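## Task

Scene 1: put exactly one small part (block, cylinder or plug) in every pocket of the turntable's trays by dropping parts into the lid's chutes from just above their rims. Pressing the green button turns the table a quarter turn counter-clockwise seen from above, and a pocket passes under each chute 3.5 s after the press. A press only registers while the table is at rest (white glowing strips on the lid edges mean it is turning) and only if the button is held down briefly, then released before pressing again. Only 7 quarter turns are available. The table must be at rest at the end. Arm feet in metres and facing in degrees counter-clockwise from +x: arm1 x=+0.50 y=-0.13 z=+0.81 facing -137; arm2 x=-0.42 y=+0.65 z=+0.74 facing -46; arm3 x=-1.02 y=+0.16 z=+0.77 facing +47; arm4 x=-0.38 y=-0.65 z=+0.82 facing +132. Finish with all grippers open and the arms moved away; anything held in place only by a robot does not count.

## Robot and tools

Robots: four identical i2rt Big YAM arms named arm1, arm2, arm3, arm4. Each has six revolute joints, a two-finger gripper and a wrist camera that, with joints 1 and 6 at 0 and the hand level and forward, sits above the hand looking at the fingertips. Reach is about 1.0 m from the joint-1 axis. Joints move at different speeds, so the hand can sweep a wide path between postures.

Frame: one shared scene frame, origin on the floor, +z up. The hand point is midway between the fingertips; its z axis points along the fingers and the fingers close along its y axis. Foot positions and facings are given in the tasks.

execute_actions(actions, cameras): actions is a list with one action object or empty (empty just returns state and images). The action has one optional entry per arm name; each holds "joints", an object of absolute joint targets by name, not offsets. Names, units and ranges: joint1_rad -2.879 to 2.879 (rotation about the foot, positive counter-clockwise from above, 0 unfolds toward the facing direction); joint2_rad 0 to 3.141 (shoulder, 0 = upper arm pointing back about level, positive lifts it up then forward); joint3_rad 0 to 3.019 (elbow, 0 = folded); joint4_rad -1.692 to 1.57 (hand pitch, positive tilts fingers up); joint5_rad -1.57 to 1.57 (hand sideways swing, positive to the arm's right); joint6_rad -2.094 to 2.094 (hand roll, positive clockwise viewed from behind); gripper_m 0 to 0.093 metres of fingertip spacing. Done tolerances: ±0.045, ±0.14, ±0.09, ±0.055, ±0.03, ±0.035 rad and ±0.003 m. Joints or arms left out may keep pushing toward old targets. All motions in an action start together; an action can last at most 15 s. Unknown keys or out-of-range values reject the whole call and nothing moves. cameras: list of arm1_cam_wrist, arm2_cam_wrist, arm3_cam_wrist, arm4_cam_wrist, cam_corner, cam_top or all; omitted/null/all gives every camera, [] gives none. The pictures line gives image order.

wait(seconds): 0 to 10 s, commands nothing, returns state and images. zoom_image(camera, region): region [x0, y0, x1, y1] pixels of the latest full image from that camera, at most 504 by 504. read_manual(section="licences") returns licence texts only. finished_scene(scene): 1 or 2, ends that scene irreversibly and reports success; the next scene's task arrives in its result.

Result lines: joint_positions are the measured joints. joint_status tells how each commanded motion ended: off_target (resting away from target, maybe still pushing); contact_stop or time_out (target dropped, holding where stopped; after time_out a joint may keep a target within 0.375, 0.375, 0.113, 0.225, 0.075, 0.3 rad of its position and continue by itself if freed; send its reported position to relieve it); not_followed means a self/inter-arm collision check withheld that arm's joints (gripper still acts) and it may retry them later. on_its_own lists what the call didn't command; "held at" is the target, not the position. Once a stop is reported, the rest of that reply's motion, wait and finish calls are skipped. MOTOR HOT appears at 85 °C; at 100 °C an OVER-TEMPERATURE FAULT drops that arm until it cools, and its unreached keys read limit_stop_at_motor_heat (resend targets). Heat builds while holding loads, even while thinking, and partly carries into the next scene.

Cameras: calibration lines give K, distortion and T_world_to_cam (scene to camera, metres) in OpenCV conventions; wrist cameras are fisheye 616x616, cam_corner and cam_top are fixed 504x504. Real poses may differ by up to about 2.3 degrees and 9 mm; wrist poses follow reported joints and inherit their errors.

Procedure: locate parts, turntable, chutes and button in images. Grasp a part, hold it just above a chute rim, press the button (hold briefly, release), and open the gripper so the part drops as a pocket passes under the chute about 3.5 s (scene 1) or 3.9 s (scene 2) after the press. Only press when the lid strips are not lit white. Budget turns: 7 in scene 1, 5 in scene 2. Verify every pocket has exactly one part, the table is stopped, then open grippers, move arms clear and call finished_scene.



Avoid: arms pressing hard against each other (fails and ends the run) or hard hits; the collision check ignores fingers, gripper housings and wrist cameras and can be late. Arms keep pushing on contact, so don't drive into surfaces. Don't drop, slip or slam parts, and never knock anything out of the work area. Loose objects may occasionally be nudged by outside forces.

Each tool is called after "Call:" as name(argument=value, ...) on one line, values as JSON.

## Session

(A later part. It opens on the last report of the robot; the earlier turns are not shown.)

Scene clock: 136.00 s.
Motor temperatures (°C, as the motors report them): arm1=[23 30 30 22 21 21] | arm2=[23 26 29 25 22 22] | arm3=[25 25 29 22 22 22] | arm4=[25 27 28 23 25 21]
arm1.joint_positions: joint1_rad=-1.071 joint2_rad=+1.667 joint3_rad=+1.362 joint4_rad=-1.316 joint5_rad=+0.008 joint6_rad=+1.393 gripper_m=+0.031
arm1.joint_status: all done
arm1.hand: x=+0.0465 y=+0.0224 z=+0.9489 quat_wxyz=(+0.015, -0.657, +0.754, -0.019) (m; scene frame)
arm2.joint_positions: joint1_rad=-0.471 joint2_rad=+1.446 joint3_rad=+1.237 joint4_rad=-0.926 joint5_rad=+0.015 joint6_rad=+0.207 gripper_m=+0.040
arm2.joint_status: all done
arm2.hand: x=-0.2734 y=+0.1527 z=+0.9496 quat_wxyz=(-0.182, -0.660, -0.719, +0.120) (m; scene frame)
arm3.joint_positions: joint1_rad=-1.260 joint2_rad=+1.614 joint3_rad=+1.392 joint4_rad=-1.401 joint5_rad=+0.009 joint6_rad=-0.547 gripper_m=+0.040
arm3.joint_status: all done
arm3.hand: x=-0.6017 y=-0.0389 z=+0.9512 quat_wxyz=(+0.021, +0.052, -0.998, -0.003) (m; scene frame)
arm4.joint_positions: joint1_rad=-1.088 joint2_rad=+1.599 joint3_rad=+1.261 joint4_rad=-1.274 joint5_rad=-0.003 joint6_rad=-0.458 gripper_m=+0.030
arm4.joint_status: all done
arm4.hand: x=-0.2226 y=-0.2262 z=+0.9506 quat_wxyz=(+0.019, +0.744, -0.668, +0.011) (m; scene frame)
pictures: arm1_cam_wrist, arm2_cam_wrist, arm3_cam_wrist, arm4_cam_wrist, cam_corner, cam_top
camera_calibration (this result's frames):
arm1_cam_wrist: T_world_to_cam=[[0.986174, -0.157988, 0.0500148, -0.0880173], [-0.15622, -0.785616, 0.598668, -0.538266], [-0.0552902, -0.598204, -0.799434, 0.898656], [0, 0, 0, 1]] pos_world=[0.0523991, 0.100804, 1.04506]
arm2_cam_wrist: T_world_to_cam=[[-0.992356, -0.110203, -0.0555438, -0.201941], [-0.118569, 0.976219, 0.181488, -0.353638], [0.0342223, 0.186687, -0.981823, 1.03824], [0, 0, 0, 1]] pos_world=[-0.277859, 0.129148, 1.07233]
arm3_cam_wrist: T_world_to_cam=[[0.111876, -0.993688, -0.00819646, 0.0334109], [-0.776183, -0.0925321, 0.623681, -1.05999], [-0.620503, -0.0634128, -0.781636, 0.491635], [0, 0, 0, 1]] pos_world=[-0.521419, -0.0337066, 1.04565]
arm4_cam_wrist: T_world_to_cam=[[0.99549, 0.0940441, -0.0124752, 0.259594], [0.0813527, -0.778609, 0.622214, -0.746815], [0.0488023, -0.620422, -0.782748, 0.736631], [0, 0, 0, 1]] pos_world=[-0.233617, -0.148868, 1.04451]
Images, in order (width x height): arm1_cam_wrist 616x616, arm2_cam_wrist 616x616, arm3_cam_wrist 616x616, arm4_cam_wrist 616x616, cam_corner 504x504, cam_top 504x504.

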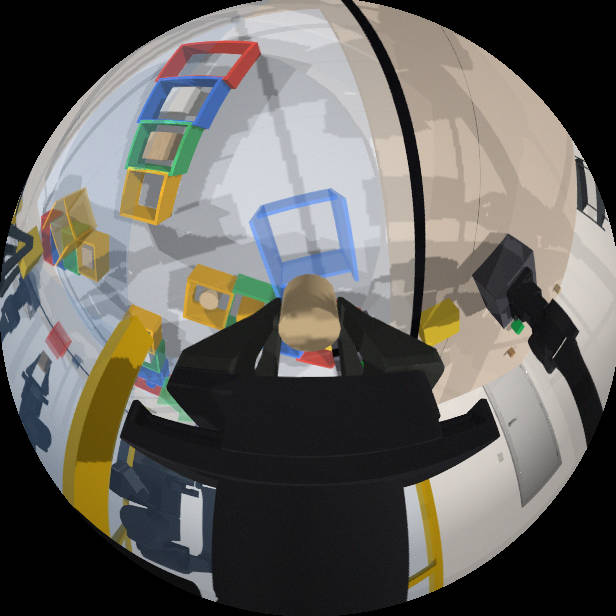

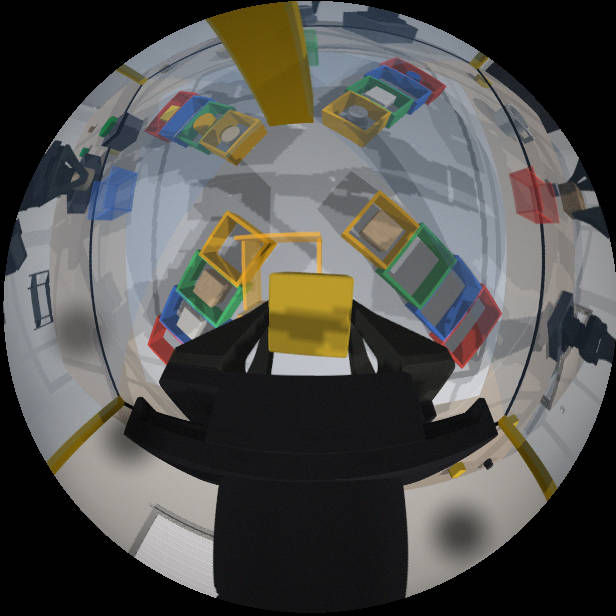

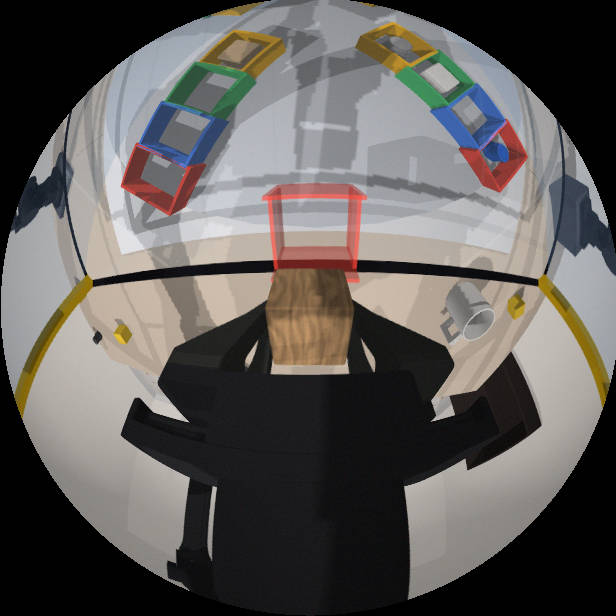

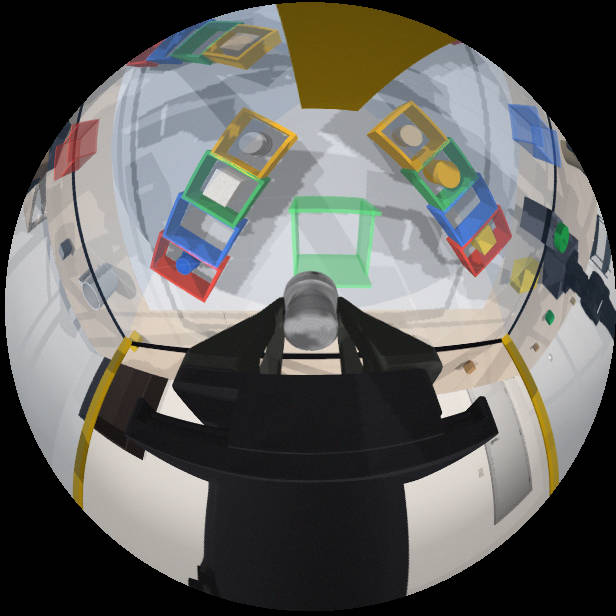

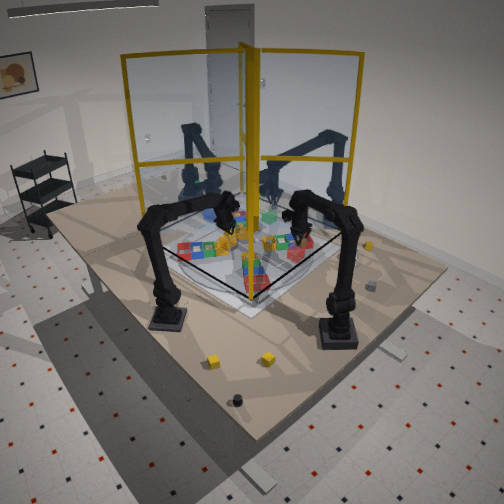

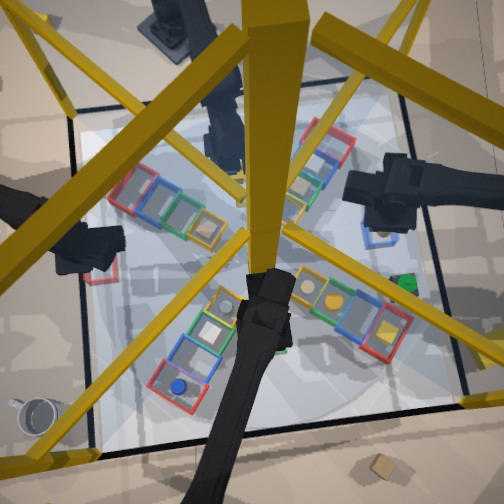

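Call:
execute_actions(actions=[{"arm1":{"joints":{"joint1_rad":-0.818,"joint2_rad":1.44,"joint3_rad":1.17,"joint4_rad":-1.28}},"arm2":{"joints":{"joint1_rad":-0.415,"joint2_rad":1.49,"joint3_rad":1.19,"joint4_rad":-0.762,"joint6_rad":0.27}},"arm3":{"joints":{"joint2_rad":1.65,"joint3_rad":1.36,"joint4_rad":-1.275}},"arm4":{"joints":{"joint1_rad":-1.132,"joint2_rad":1.635,"joint3_rad":1.22,"joint4_rad":-1.158}}}])

Scene clock: 160.87 s.
Motor temperatures (°C, as the motors report them): arm1=[23 31 36 21 21 21] | arm2=[23 26 34 25 22 22] | arm3=[25 26 35 22 22 22] | arm4=[25 28 31 22 25 21]
arm1.joint_positions: joint1_rad=-0.816 joint2_rad=+1.425 joint3_rad=+1.180 joint4_rad=-1.286 joint5_rad=+0.006 joint6_rad=+1.393 gripper_m=+0.031
arm1.joint_status: all done
arm1.hand: x=+0.0869 y=-0.1011 z=+0.9851 quat_wxyz=(-0.012, -0.747, +0.664, +0.018) (m; scene frame)
arm2.joint_positions: joint1_rad=-0.413 joint2_rad=+1.470 joint3_rad=+1.201 joint4_rad=-0.777 joint5_rad=+0.015 joint6_rad=+0.263 gripper_m=+0.040
arm2.joint_status: all done
arm2.hand: x=-0.2372 y=+0.1400 z=+0.9368 quat_wxyz=(-0.227, -0.653, -0.711, +0.129) (m; scene frame)
arm3.joint_positions: joint1_rad=-1.260 joint2_rad=+1.645 joint3_rad=+1.359 joint4_rad=-1.285 joint5_rad=+0.009 joint6_rad=-0.547 gripper_m=+0.040
arm3.joint_status: all done
arm3.hand: x=-0.5851 y=-0.0470 z=+0.9244 quat_wxyz=(-0.002, +0.052, -0.999, +0.009) (m; scene frame)
arm4.joint_positions: joint1_rad=-1.128 joint2_rad=+1.621 joint3_rad=+1.224 joint4_rad=-1.172 joint5_rad=-0.003 joint6_rad=-0.458 gripper_m=+0.030
arm4.joint_status: all done
arm4.hand: x=-0.2018 y=-0.2228 z=+0.9273 quat_wxyz=(-0.001, +0.731, -0.683, +0.003) (m; scene frame)
pictures: arm1_cam_wrist, arm2_cam_wrist, arm3_cam_wrist, arm4_cam_wrist, cam_corner, cam_top
camera_calibration (this result's frames):
arm1_cam_wrist: T_world_to_cam=[[0.994602, 0.0958474, -0.0397503, -0.0358631], [0.10081, -0.801823, 0.588997, -0.665114], [0.0245811, -0.589825, -0.807157, 0.857426], [0, 0, 0, 1]] pos_world=[0.0816429, -0.0241348, 1.0824]
arm2_cam_wrist: T_world_to_cam=[[-0.987287, -0.124431, -0.0989031, -0.124323], [-0.134182, 0.986004, 0.0989471, -0.262412], [0.0852067, 0.11096, -0.990165, 1.0573], [0, 0, 0, 1]] pos_world=[-0.248042, 0.125952, 1.06057]
arm3_cam_wrist: T_world_to_cam=[[0.111902, -0.993539, 0.018953, -0.00176172], [-0.804371, -0.0793636, 0.588803, -1.01474], [-0.583494, -0.0811333, -0.808054, 0.52578], [0, 0, 0, 1]] pos_world=[-0.50924, -0.0396254, 1.02237]
arm4_cam_wrist: T_world_to_cam=[[0.998446, 0.055395, 0.00614588, 0.213014], [0.0410421, -0.805357, 0.591367, -0.716865], [0.0377084, -0.590196, -0.806379, 0.745921], [0, 0, 0, 1]] pos_world=[-0.211388, -0.148893, 1.02412]
Images, in order (width x height): arm1_cam_wrist 616x616, arm2_cam_wrist 616x616, arm3_cam_wrist 616x616, arm4_cam_wrist 616x616, cam_corner 504x504, cam_top 504x504.

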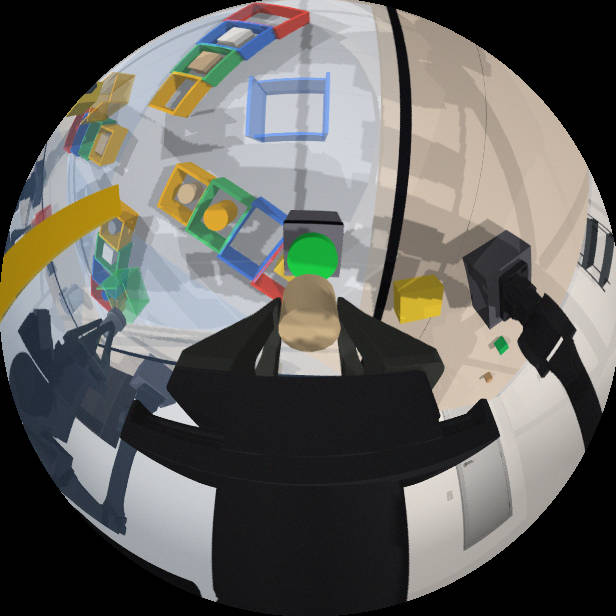

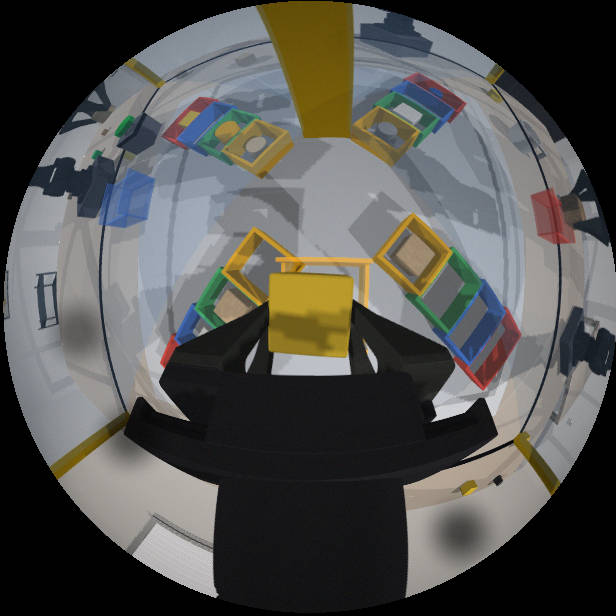

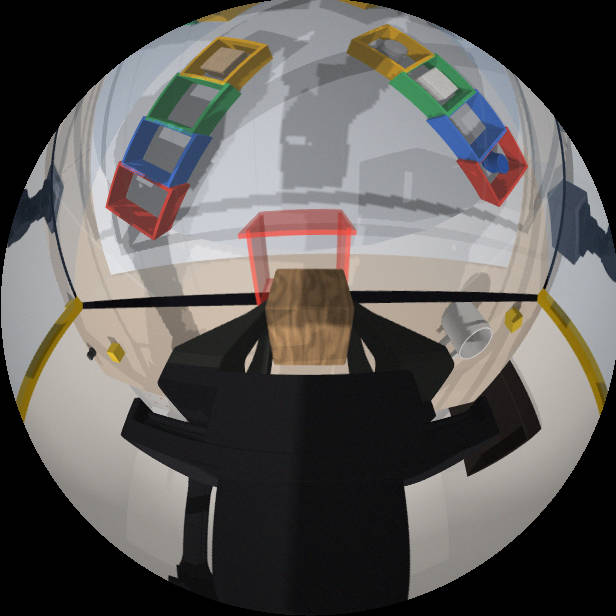

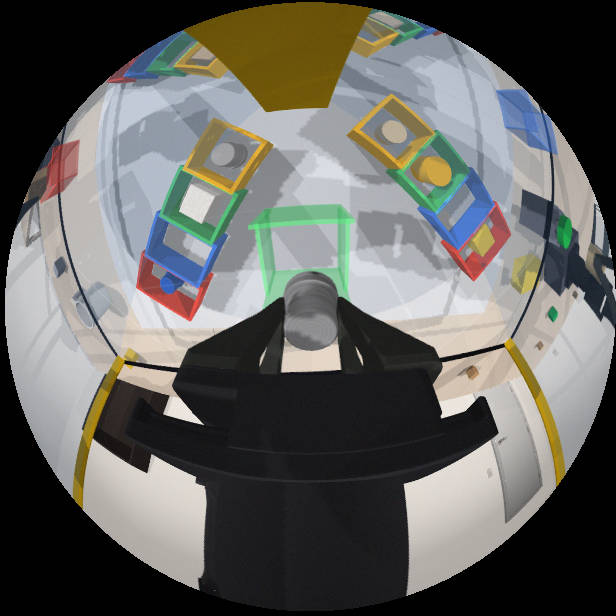

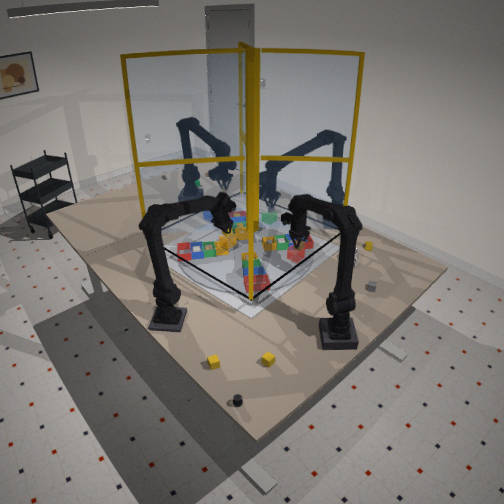

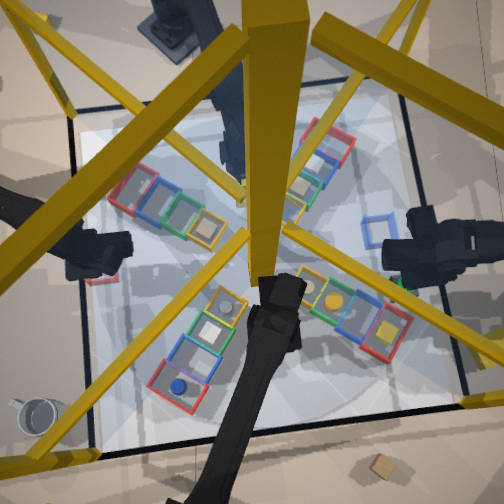

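Call:
execute_actions(actions=[{"arm1":{"joints":{"joint2_rad":1.42,"joint3_rad":1.085,"joint4_rad":-1.17}},"arm2":{"joints":{"joint1_rad":-0.435,"joint3_rad":1.17}},"arm3":{"joints":{"joint1_rad":-1.24,"joint4_rad":-1.33}},"arm4":{"joints":{"joint1_rad":-1.105}}}], cameras=["arm1_cam_wrist"])

Call:
execute_actions(actions=[{"arm1":{"joints":{"joint2_rad":1.52}}}], cameras=["arm1_cam_wrist","cam_top"])

Call:
execute_actions(actions=[{"arm1":{"joints":{"joint1_rad":-1.086,"joint3_rad":1.33}}}], cameras=["cam_top"])

Call:
execute_actions(actions=[{"arm1":{"joints":{"joint2_rad":1.655}}}], cameras=["cam_top"])

Call:
wait(seconds=0.8)

Scene clock: 183.50 s.
Motor temperatures (°C, as the motors report them): arm1=[23 30 33 21 21 21] | arm2=[23 26 31 26 22 22] | arm3=[25 26 33 22 22 22] | arm4=[25 28 29 23 25 21]
arm1.joint_positions: joint1_rad=-0.816 joint2_rad=+1.421 joint3_rad=+1.089 joint4_rad=-1.185 joint5_rad=+0.006 joint6_rad=+1.393 gripper_m=+0.031
arm1.joint_status: all done
arm1.hand: x=+0.0943 y=-0.1016 z=+0.9534 quat_wxyz=(-0.016, -0.747, +0.664, +0.023) (m; scene frame)
arm2.joint_positions: joint1_rad=-0.427 joint2_rad=+1.470 joint3_rad=+1.182 joint4_rad=-0.775 joint5_rad=+0.015 joint6_rad=+0.263 gripper_m=+0.040
arm2.joint_status: all done
arm2.hand: x=-0.2464 y=+0.1429 z=+0.9275 quat_wxyz=(-0.218, -0.659, -0.708, +0.127) (m; scene frame)
arm3.joint_positions: joint1_rad=-1.246 joint2_rad=+1.645 joint3_rad=+1.359 joint4_rad=-1.321 joint5_rad=+0.009 joint6_rad=-0.548 gripper_m=+0.040
arm3.joint_status: all done
arm3.hand: x=-0.5901 y=-0.0372 z=+0.9245 quat_wxyz=(+0.014, +0.059, -0.998, +0.001) (m; scene frame)
arm4.joint_positions: joint1_rad=-1.115 joint2_rad=+1.621 joint3_rad=+1.224 joint4_rad=-1.172 joint5_rad=-0.003 joint6_rad=-0.458 gripper_m=+0.030
arm4.joint_status: all done
arm4.hand: x=-0.2071 y=-0.2207 z=+0.9272 quat_wxyz=(-0.001, +0.735, -0.678, +0.003) (m; scene frame)
pictures: arm1_cam_wrist
camera_calibration (this result's frames):
arm1_cam_wrist: T_world_to_cam=[[0.993947, 0.0958579, -0.053679, -0.031038], [0.10907, -0.802319, 0.586845, -0.64639], [0.013186, -0.589148, -0.807918, 0.833265], [0, 0, 0, 1]] pos_world=[0.0903645, -0.024719, 1.05087]
Images, in order (width x height): arm1_cam_wrist 616x616.

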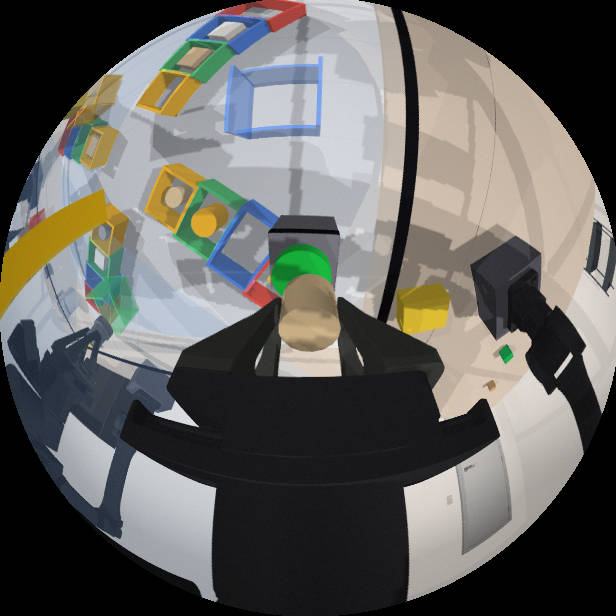

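Scene clock: 184.27 s.
Motor temperatures (°C, as the motors report them): arm1=[23 30 32 21 21 21] | arm2=[23 26 31 26 22 22] | arm3=[25 26 33 22 22 22] | arm4=[25 28 29 23 25 21]
arm1.joint_positions: joint1_rad=-0.816 joint2_rad=+1.473 joint3_rad=+1.097 joint4_rad=-1.182 joint5_rad=+0.004 joint6_rad=+1.394 gripper_m=+0.031
arm1.joint_status: all done
arm1.hand: x=+0.0904 y=-0.1017 z=+0.9362 quat_wxyz=(-0.004, -0.747, +0.664, +0.007) (m; scene frame)
arm2.joint_positions: joint1_rad=-0.427 joint2_rad=+1.470 joint3_rad=+1.182 joint4_rad=-0.775 joint5_rad=+0.015 joint6_rad=+0.263 gripper_m=+0.040
arm2.joint_status: not commanded
arm2.hand: x=-0.2464 y=+0.1429 z=+0.9275 quat_wxyz=(-0.218, -0.659, -0.708, +0.127) (m; scene frame)
arm3.joint_positions: joint1_rad=-1.246 joint2_rad=+1.645 joint3_rad=+1.359 joint4_rad=-1.321 joint5_rad=+0.009 joint6_rad=-0.548 gripper_m=+0.040
arm3.joint_status: not commanded
arm3.hand: x=-0.5901 y=-0.0372 z=+0.9245 quat_wxyz=(+0.014, +0.059, -0.998, +0.001) (m; scene frame)
arm4.joint_positions: joint1_rad=-1.115 joint2_rad=+1.621 joint3_rad=+1.224 joint4_rad=-1.172 joint5_rad=-0.003 joint6_rad=-0.458 gripper_m=+0.030
arm4.joint_status: not commanded
arm4.hand: x=-0.2071 y=-0.2207 z=+0.9272 quat_wxyz=(-0.001, +0.735, -0.678, +0.003) (m; scene frame)
pictures: arm1_cam_wrist, cam_top
camera_calibration (this result's frames):
arm1_cam_wrist: T_world_to_cam=[[0.995379, 0.0951041, -0.0132423, -0.0661856], [0.0843408, -0.800018, 0.594019, -0.640152], [0.0458995, -0.592391, -0.804342, 0.812712], [0, 0, 0, 1]] pos_world=[0.0825675, -0.0243949, 1.03308]
Images, in order (width x height): arm1_cam_wrist 616x616, cam_top 504x504.

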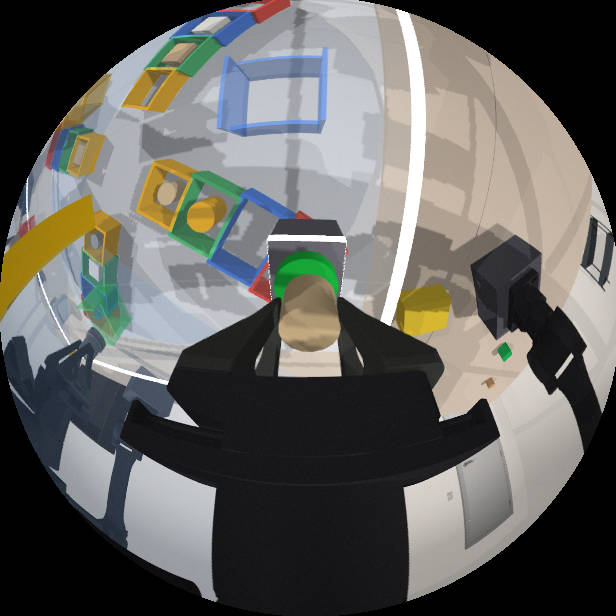

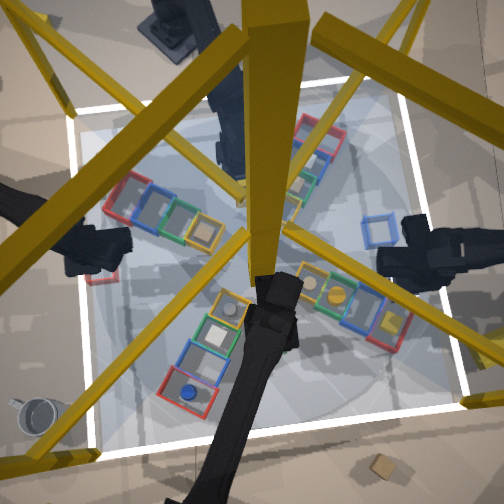

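Scene clock: 185.50 s.
Motor temperatures (°C, as the motors report them): arm1=[23 30 33 21 21 21] | arm2=[23 26 31 26 22 22] | arm3=[25 26 32 22 22 22] | arm4=[25 28 29 23 25 21]
arm1.joint_positions: joint1_rad=-1.088 joint2_rad=+1.515 joint3_rad=+1.296 joint4_rad=-1.180 joint5_rad=+0.009 joint6_rad=+1.394 gripper_m=+0.031
arm1.joint_status: all done
arm1.hand: x=+0.0441 y=+0.0322 z=+0.9950 quat_wxyz=(-0.041, -0.647, +0.757, +0.076) (m; scene frame)
arm2.joint_positions: joint1_rad=-0.427 joint2_rad=+1.470 joint3_rad=+1.182 joint4_rad=-0.775 joint5_rad=+0.015 joint6_rad=+0.263 gripper_m=+0.040
arm2.joint_status: not commanded
arm2.hand: x=-0.2464 y=+0.1429 z=+0.9275 quat_wxyz=(-0.218, -0.659, -0.708, +0.127) (m; scene frame)
arm3.joint_positions: joint1_rad=-1.246 joint2_rad=+1.645 joint3_rad=+1.359 joint4_rad=-1.321 joint5_rad=+0.009 joint6_rad=-0.548 gripper_m=+0.040
arm3.joint_status: not commanded
arm3.hand: x=-0.5901 y=-0.0372 z=+0.9245 quat_wxyz=(+0.014, +0.059, -0.998, +0.001) (m; scene frame)
arm4.joint_positions: joint1_rad=-1.115 joint2_rad=+1.621 joint3_rad=+1.224 joint4_rad=-1.172 joint5_rad=-0.003 joint6_rad=-0.458 gripper_m=+0.030
arm4.joint_status: not commanded
arm4.hand: x=-0.2071 y=-0.2207 z=+0.9272 quat_wxyz=(-0.001, +0.735, -0.678, +0.003) (m; scene frame)
pictures: cam_top
Images, in order (width x height): cam_top 504x504.

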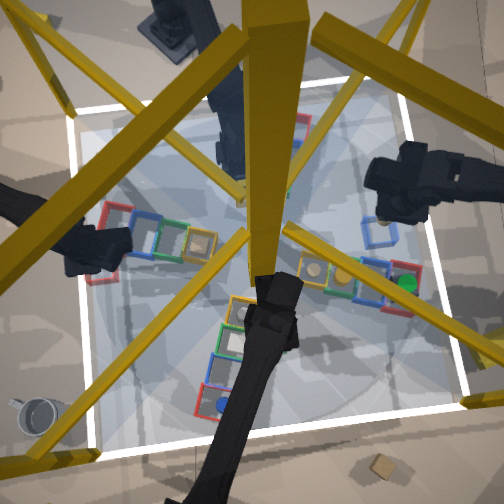

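Scene clock: 186.53 s.
Motor temperatures (°C, as the motors report them): arm1=[23 30 33 21 21 21] | arm2=[23 26 31 26 22 22] | arm3=[25 26 32 22 22 22] | arm4=[25 28 29 23 25 21]
arm1.joint_positions: joint1_rad=-1.088 joint2_rad=+1.662 joint3_rad=+1.296 joint4_rad=-1.180 joint5_rad=+0.009 joint6_rad=+1.394 gripper_m=+0.031
arm1.joint_status: all done
arm1.hand: x=+0.0408 y=+0.0331 z=+0.9270 quat_wxyz=(-0.004, -0.650, +0.760, +0.013) (m; scene frame)
arm2.joint_positions: joint1_rad=-0.427 joint2_rad=+1.470 joint3_rad=+1.182 joint4_rad=-0.775 joint5_rad=+0.015 joint6_rad=+0.263 gripper_m=+0.040
arm2.joint_status: not commanded
arm2.hand: x=-0.2464 y=+0.1429 z=+0.9275 quat_wxyz=(-0.218, -0.659, -0.708, +0.127) (m; scene frame)
arm3.joint_positions: joint1_rad=-1.246 joint2_rad=+1.645 joint3_rad=+1.359 joint4_rad=-1.321 joint5_rad=+0.009 joint6_rad=-0.548 gripper_m=+0.040
arm3.joint_status: not commanded
arm3.hand: x=-0.5901 y=-0.0372 z=+0.9245 quat_wxyz=(+0.014, +0.059, -0.998, +0.001) (m; scene frame)
arm4.joint_positions: joint1_rad=-1.115 joint2_rad=+1.621 joint3_rad=+1.224 joint4_rad=-1.172 joint5_rad=-0.003 joint6_rad=-0.458 gripper_m=+0.030
arm4.joint_status: not commanded
arm4.hand: x=-0.2071 y=-0.2207 z=+0.9272 quat_wxyz=(-0.001, +0.735, -0.678, +0.003) (m; scene frame)
pictures: cam_top
Images, in order (width x height): cam_top 504x504.

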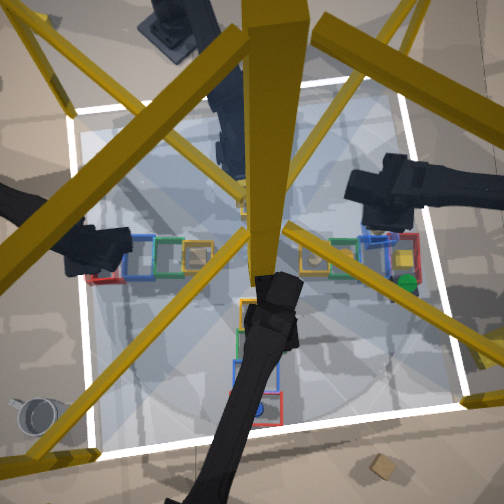

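Scene clock: 187.33 s.
Motor temperatures (°C, as the motors report them): arm1=[23 30 33 21 21 21] | arm2=[23 26 31 26 22 22] | arm3=[25 26 32 22 22 22] | arm4=[25 28 29 23 25 21]
arm1.joint_positions: joint1_rad=-1.088 joint2_rad=+1.662 joint3_rad=+1.296 joint4_rad=-1.180 joint5_rad=+0.009 joint6_rad=+1.394 gripper_m=+0.031
arm1.joint_status: all done
arm1.hand: x=+0.0408 y=+0.0331 z=+0.9270 quat_wxyz=(-0.004, -0.650, +0.760, +0.013) (m; scene frame)
arm2.joint_positions: joint1_rad=-0.427 joint2_rad=+1.470 joint3_rad=+1.182 joint4_rad=-0.775 joint5_rad=+0.015 joint6_rad=+0.263 gripper_m=+0.040
arm2.joint_status: not commanded
arm2.hand: x=-0.2464 y=+0.1429 z=+0.9275 quat_wxyz=(-0.218, -0.659, -0.708, +0.127) (m; scene frame)
arm3.joint_positions: joint1_rad=-1.246 joint2_rad=+1.645 joint3_rad=+1.359 joint4_rad=-1.321 joint5_rad=+0.009 joint6_rad=-0.548 gripper_m=+0.040
arm3.joint_status: not commanded
arm3.hand: x=-0.5901 y=-0.0372 z=+0.9245 quat_wxyz=(+0.014, +0.059, -0.998, +0.001) (m; scene frame)
arm4.joint_positions: joint1_rad=-1.115 joint2_rad=+1.621 joint3_rad=+1.224 joint4_rad=-1.172 joint5_rad=-0.003 joint6_rad=-0.458 gripper_m=+0.030
arm4.joint_status: not commanded
arm4.hand: x=-0.2071 y=-0.2207 z=+0.9272 quat_wxyz=(-0.001, +0.735, -0.678, +0.003) (m; scene frame)
wait: 0.80 s; at rest by 0.27 s
pictures: arm1_cam_wrist, arm2_cam_wrist, arm3_cam_wrist, arm4_cam_wrist, cam_corner, cam_top
camera_calibration (this result's frames):
arm1_cam_wrist: T_world_to_cam=[[0.984068, -0.17616, -0.0240541, -0.0102865], [-0.128381, -0.797632, 0.589322, -0.509733], [-0.123001, -0.576845, -0.80754, 0.896853], [0, 0, 0, 1]] pos_world=[0.0549968, 0.108953, 1.02439]
arm2_cam_wrist: T_world_to_cam=[[-0.989512, -0.108788, -0.0950288, -0.140321], [-0.119539, 0.986039, 0.115918, -0.277722], [0.0810916, 0.126062, -0.988702, 1.04408], [0, 0, 0, 1]] pos_world=[-0.256714, 0.126961, 1.05114]
arm3_cam_wrist: T_world_to_cam=[[0.127167, -0.991881, 0.000331458, 0.0348285], [-0.783595, -0.100258, 0.613129, -1.02902], [-0.608118, -0.0782294, -0.789982, 0.492535], [0, 0, 0, 1]] pos_world=[-0.511245, -0.030091, 1.02]
arm4_cam_wrist: T_world_to_cam=[[0.997695, 0.0675789, 0.00608253, 0.220702], [0.050903, -0.804736, 0.591446, -0.712813], [0.0448641, -0.589773, -0.806322, 0.748843], [0, 0, 0, 1]] pos_world=[-0.217506, -0.146894, 1.02406]
Images, in order (width x height): arm1_cam_wrist 616x616, arm2_cam_wrist 616x616, arm3_cam_wrist 616x616, arm4_cam_wrist 616x616, cam_corner 504x504, cam_top 504x504.

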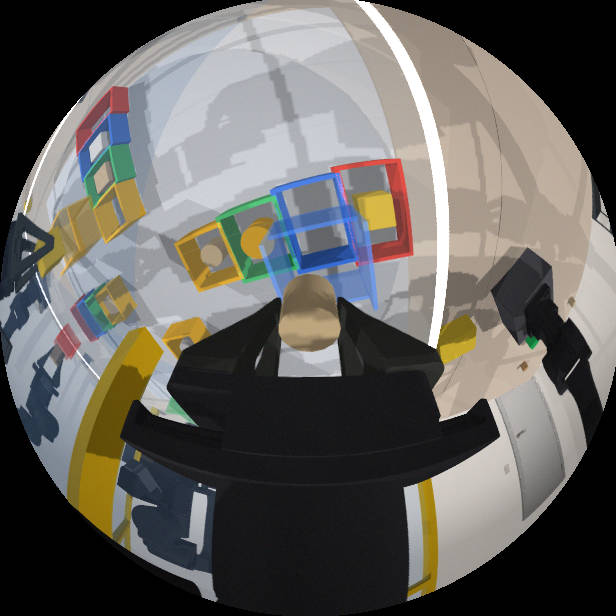

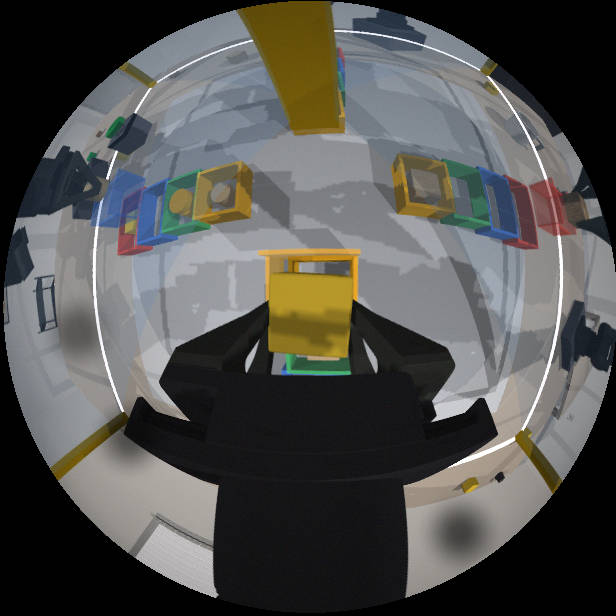

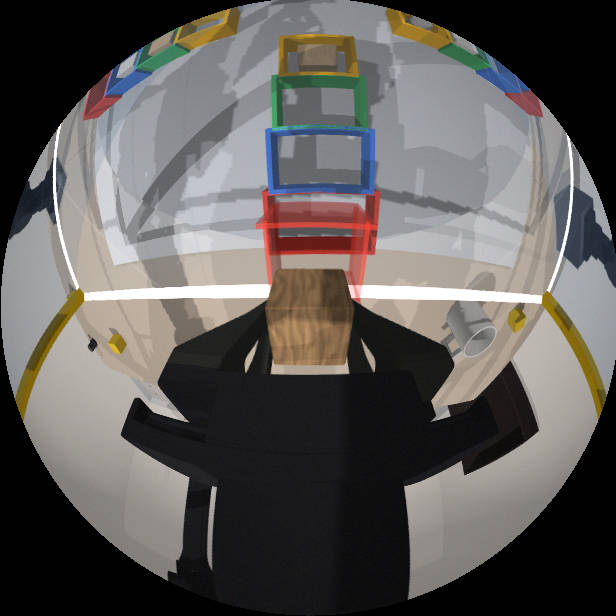

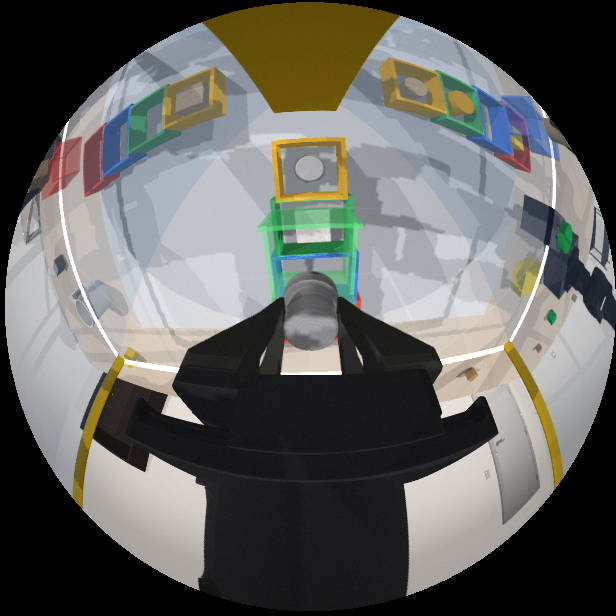

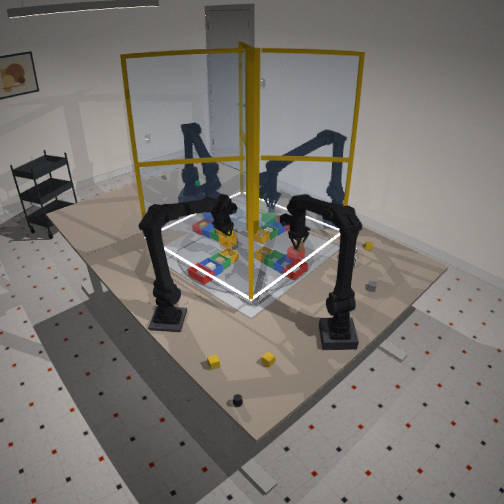

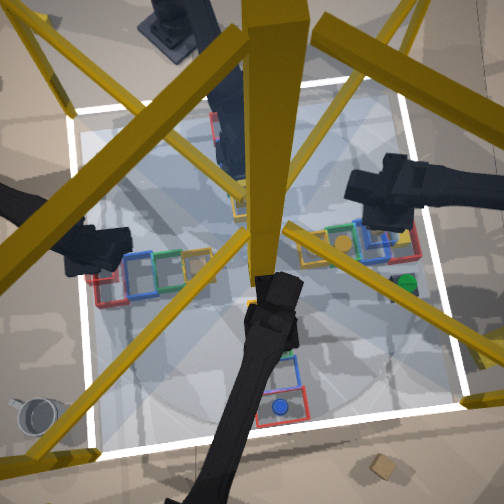

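Call:
execute_actions(actions=[{"arm1":{"joints":{"joint2_rad":1.43}}}], cameras=[])

Call:
execute_actions(actions=[{"arm1":{"joints":{"joint1_rad":-0.818,"joint3_rad":1.09}}}], cameras=["cam_top"])

Scene clock: 194.47 s.
Motor temperatures (°C, as the motors report them): arm1=[23 31 35 21 21 21] | arm2=[23 26 31 26 22 22] | arm3=[25 26 32 22 22 22] | arm4=[25 28 29 23 25 21]
arm1.joint_positions: joint1_rad=-1.088 joint2_rad=+1.420 joint3_rad=+1.298 joint4_rad=-1.180 joint5_rad=+0.009 joint6_rad=+1.394 gripper_m=+0.031
arm1.joint_status: all done
arm1.hand: x=+0.0506 y=+0.0301 z=+1.0395 quat_wxyz=(-0.066, -0.644, +0.753, +0.118) (m; scene frame)
arm2.joint_positions: joint1_rad=-0.427 joint2_rad=+1.470 joint3_rad=+1.182 joint4_rad=-0.775 joint5_rad=+0.015 joint6_rad=+0.263 gripper_m=+0.040
arm2.joint_status: not commanded
arm2.hand: x=-0.2464 y=+0.1429 z=+0.9275 quat_wxyz=(-0.218, -0.659, -0.708, +0.127) (m; scene frame)
arm3.joint_positions: joint1_rad=-1.246 joint2_rad=+1.645 joint3_rad=+1.359 joint4_rad=-1.321 joint5_rad=+0.009 joint6_rad=-0.548 gripper_m=+0.040
arm3.joint_status: not commanded
arm3.hand: x=-0.5901 y=-0.0372 z=+0.9245 quat_wxyz=(+0.014, +0.059, -0.998, +0.001) (m; scene frame)
arm4.joint_positions: joint1_rad=-1.115 joint2_rad=+1.621 joint3_rad=+1.224 joint4_rad=-1.172 joint5_rad=-0.003 joint6_rad=-0.458 gripper_m=+0.030
arm4.joint_status: not commanded
arm4.hand: x=-0.2071 y=-0.2207 z=+0.9272 quat_wxyz=(-0.001, +0.735, -0.678, +0.003) (m; scene frame)
pictures: none
No camera images: the call's "cameras" was empty. Leave "cameras" out to get every camera's image.

Scene clock: 195.63 s.
Motor temperatures (°C, as the motors report them): arm1=[23 31 34 21 21 21] | arm2=[23 26 31 26 22 22] | arm3=[25 26 32 22 22 22] | arm4=[25 28 29 23 25 21]
arm1.joint_positions: joint1_rad=-0.814 joint2_rad=+1.428 joint3_rad=+1.092 joint4_rad=-1.176 joint5_rad=+0.006 joint6_rad=+1.394 gripper_m=+0.031
arm1.joint_status: all done
arm1.hand: x=+0.0912 y=-0.1022 z=+0.9517 quat_wxyz=(-0.017, -0.748, +0.664, +0.025) (m; scene frame)
arm2.joint_positions: joint1_rad=-0.427 joint2_rad=+1.470 joint3_rad=+1.182 joint4_rad=-0.775 joint5_rad=+0.015 joint6_rad=+0.263 gripper_m=+0.040
arm2.joint_status: not commanded
arm2.hand: x=-0.2464 y=+0.1429 z=+0.9275 quat_wxyz=(-0.218, -0.659, -0.708, +0.127) (m; scene frame)
arm3.joint_positions: joint1_rad=-1.246 joint2_rad=+1.645 joint3_rad=+1.359 joint4_rad=-1.321 joint5_rad=+0.009 joint6_rad=-0.548 gripper_m=+0.040
arm3.joint_status: not commanded
arm3.hand: x=-0.5901 y=-0.0372 z=+0.9245 quat_wxyz=(+0.014, +0.059, -0.998, +0.001) (m; scene frame)
arm4.joint_positions: joint1_rad=-1.115 joint2_rad=+1.621 joint3_rad=+1.224 joint4_rad=-1.172 joint5_rad=-0.003 joint6_rad=-0.458 gripper_m=+0.030
arm4.joint_status: not commanded
arm4.hand: x=-0.2071 y=-0.2207 z=+0.9272 quat_wxyz=(-0.001, +0.735, -0.678, +0.003) (m; scene frame)
pictures: cam_top
Images, in order (width x height): cam_top 504x504.

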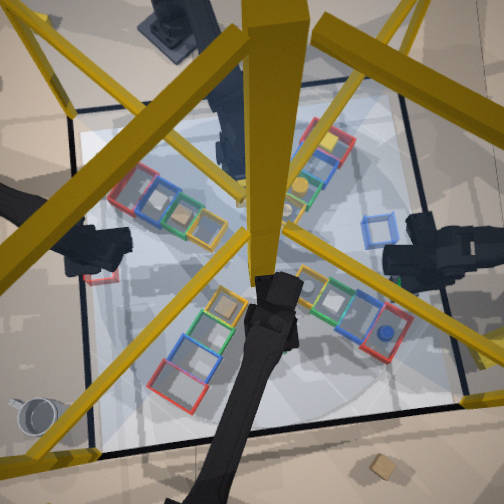

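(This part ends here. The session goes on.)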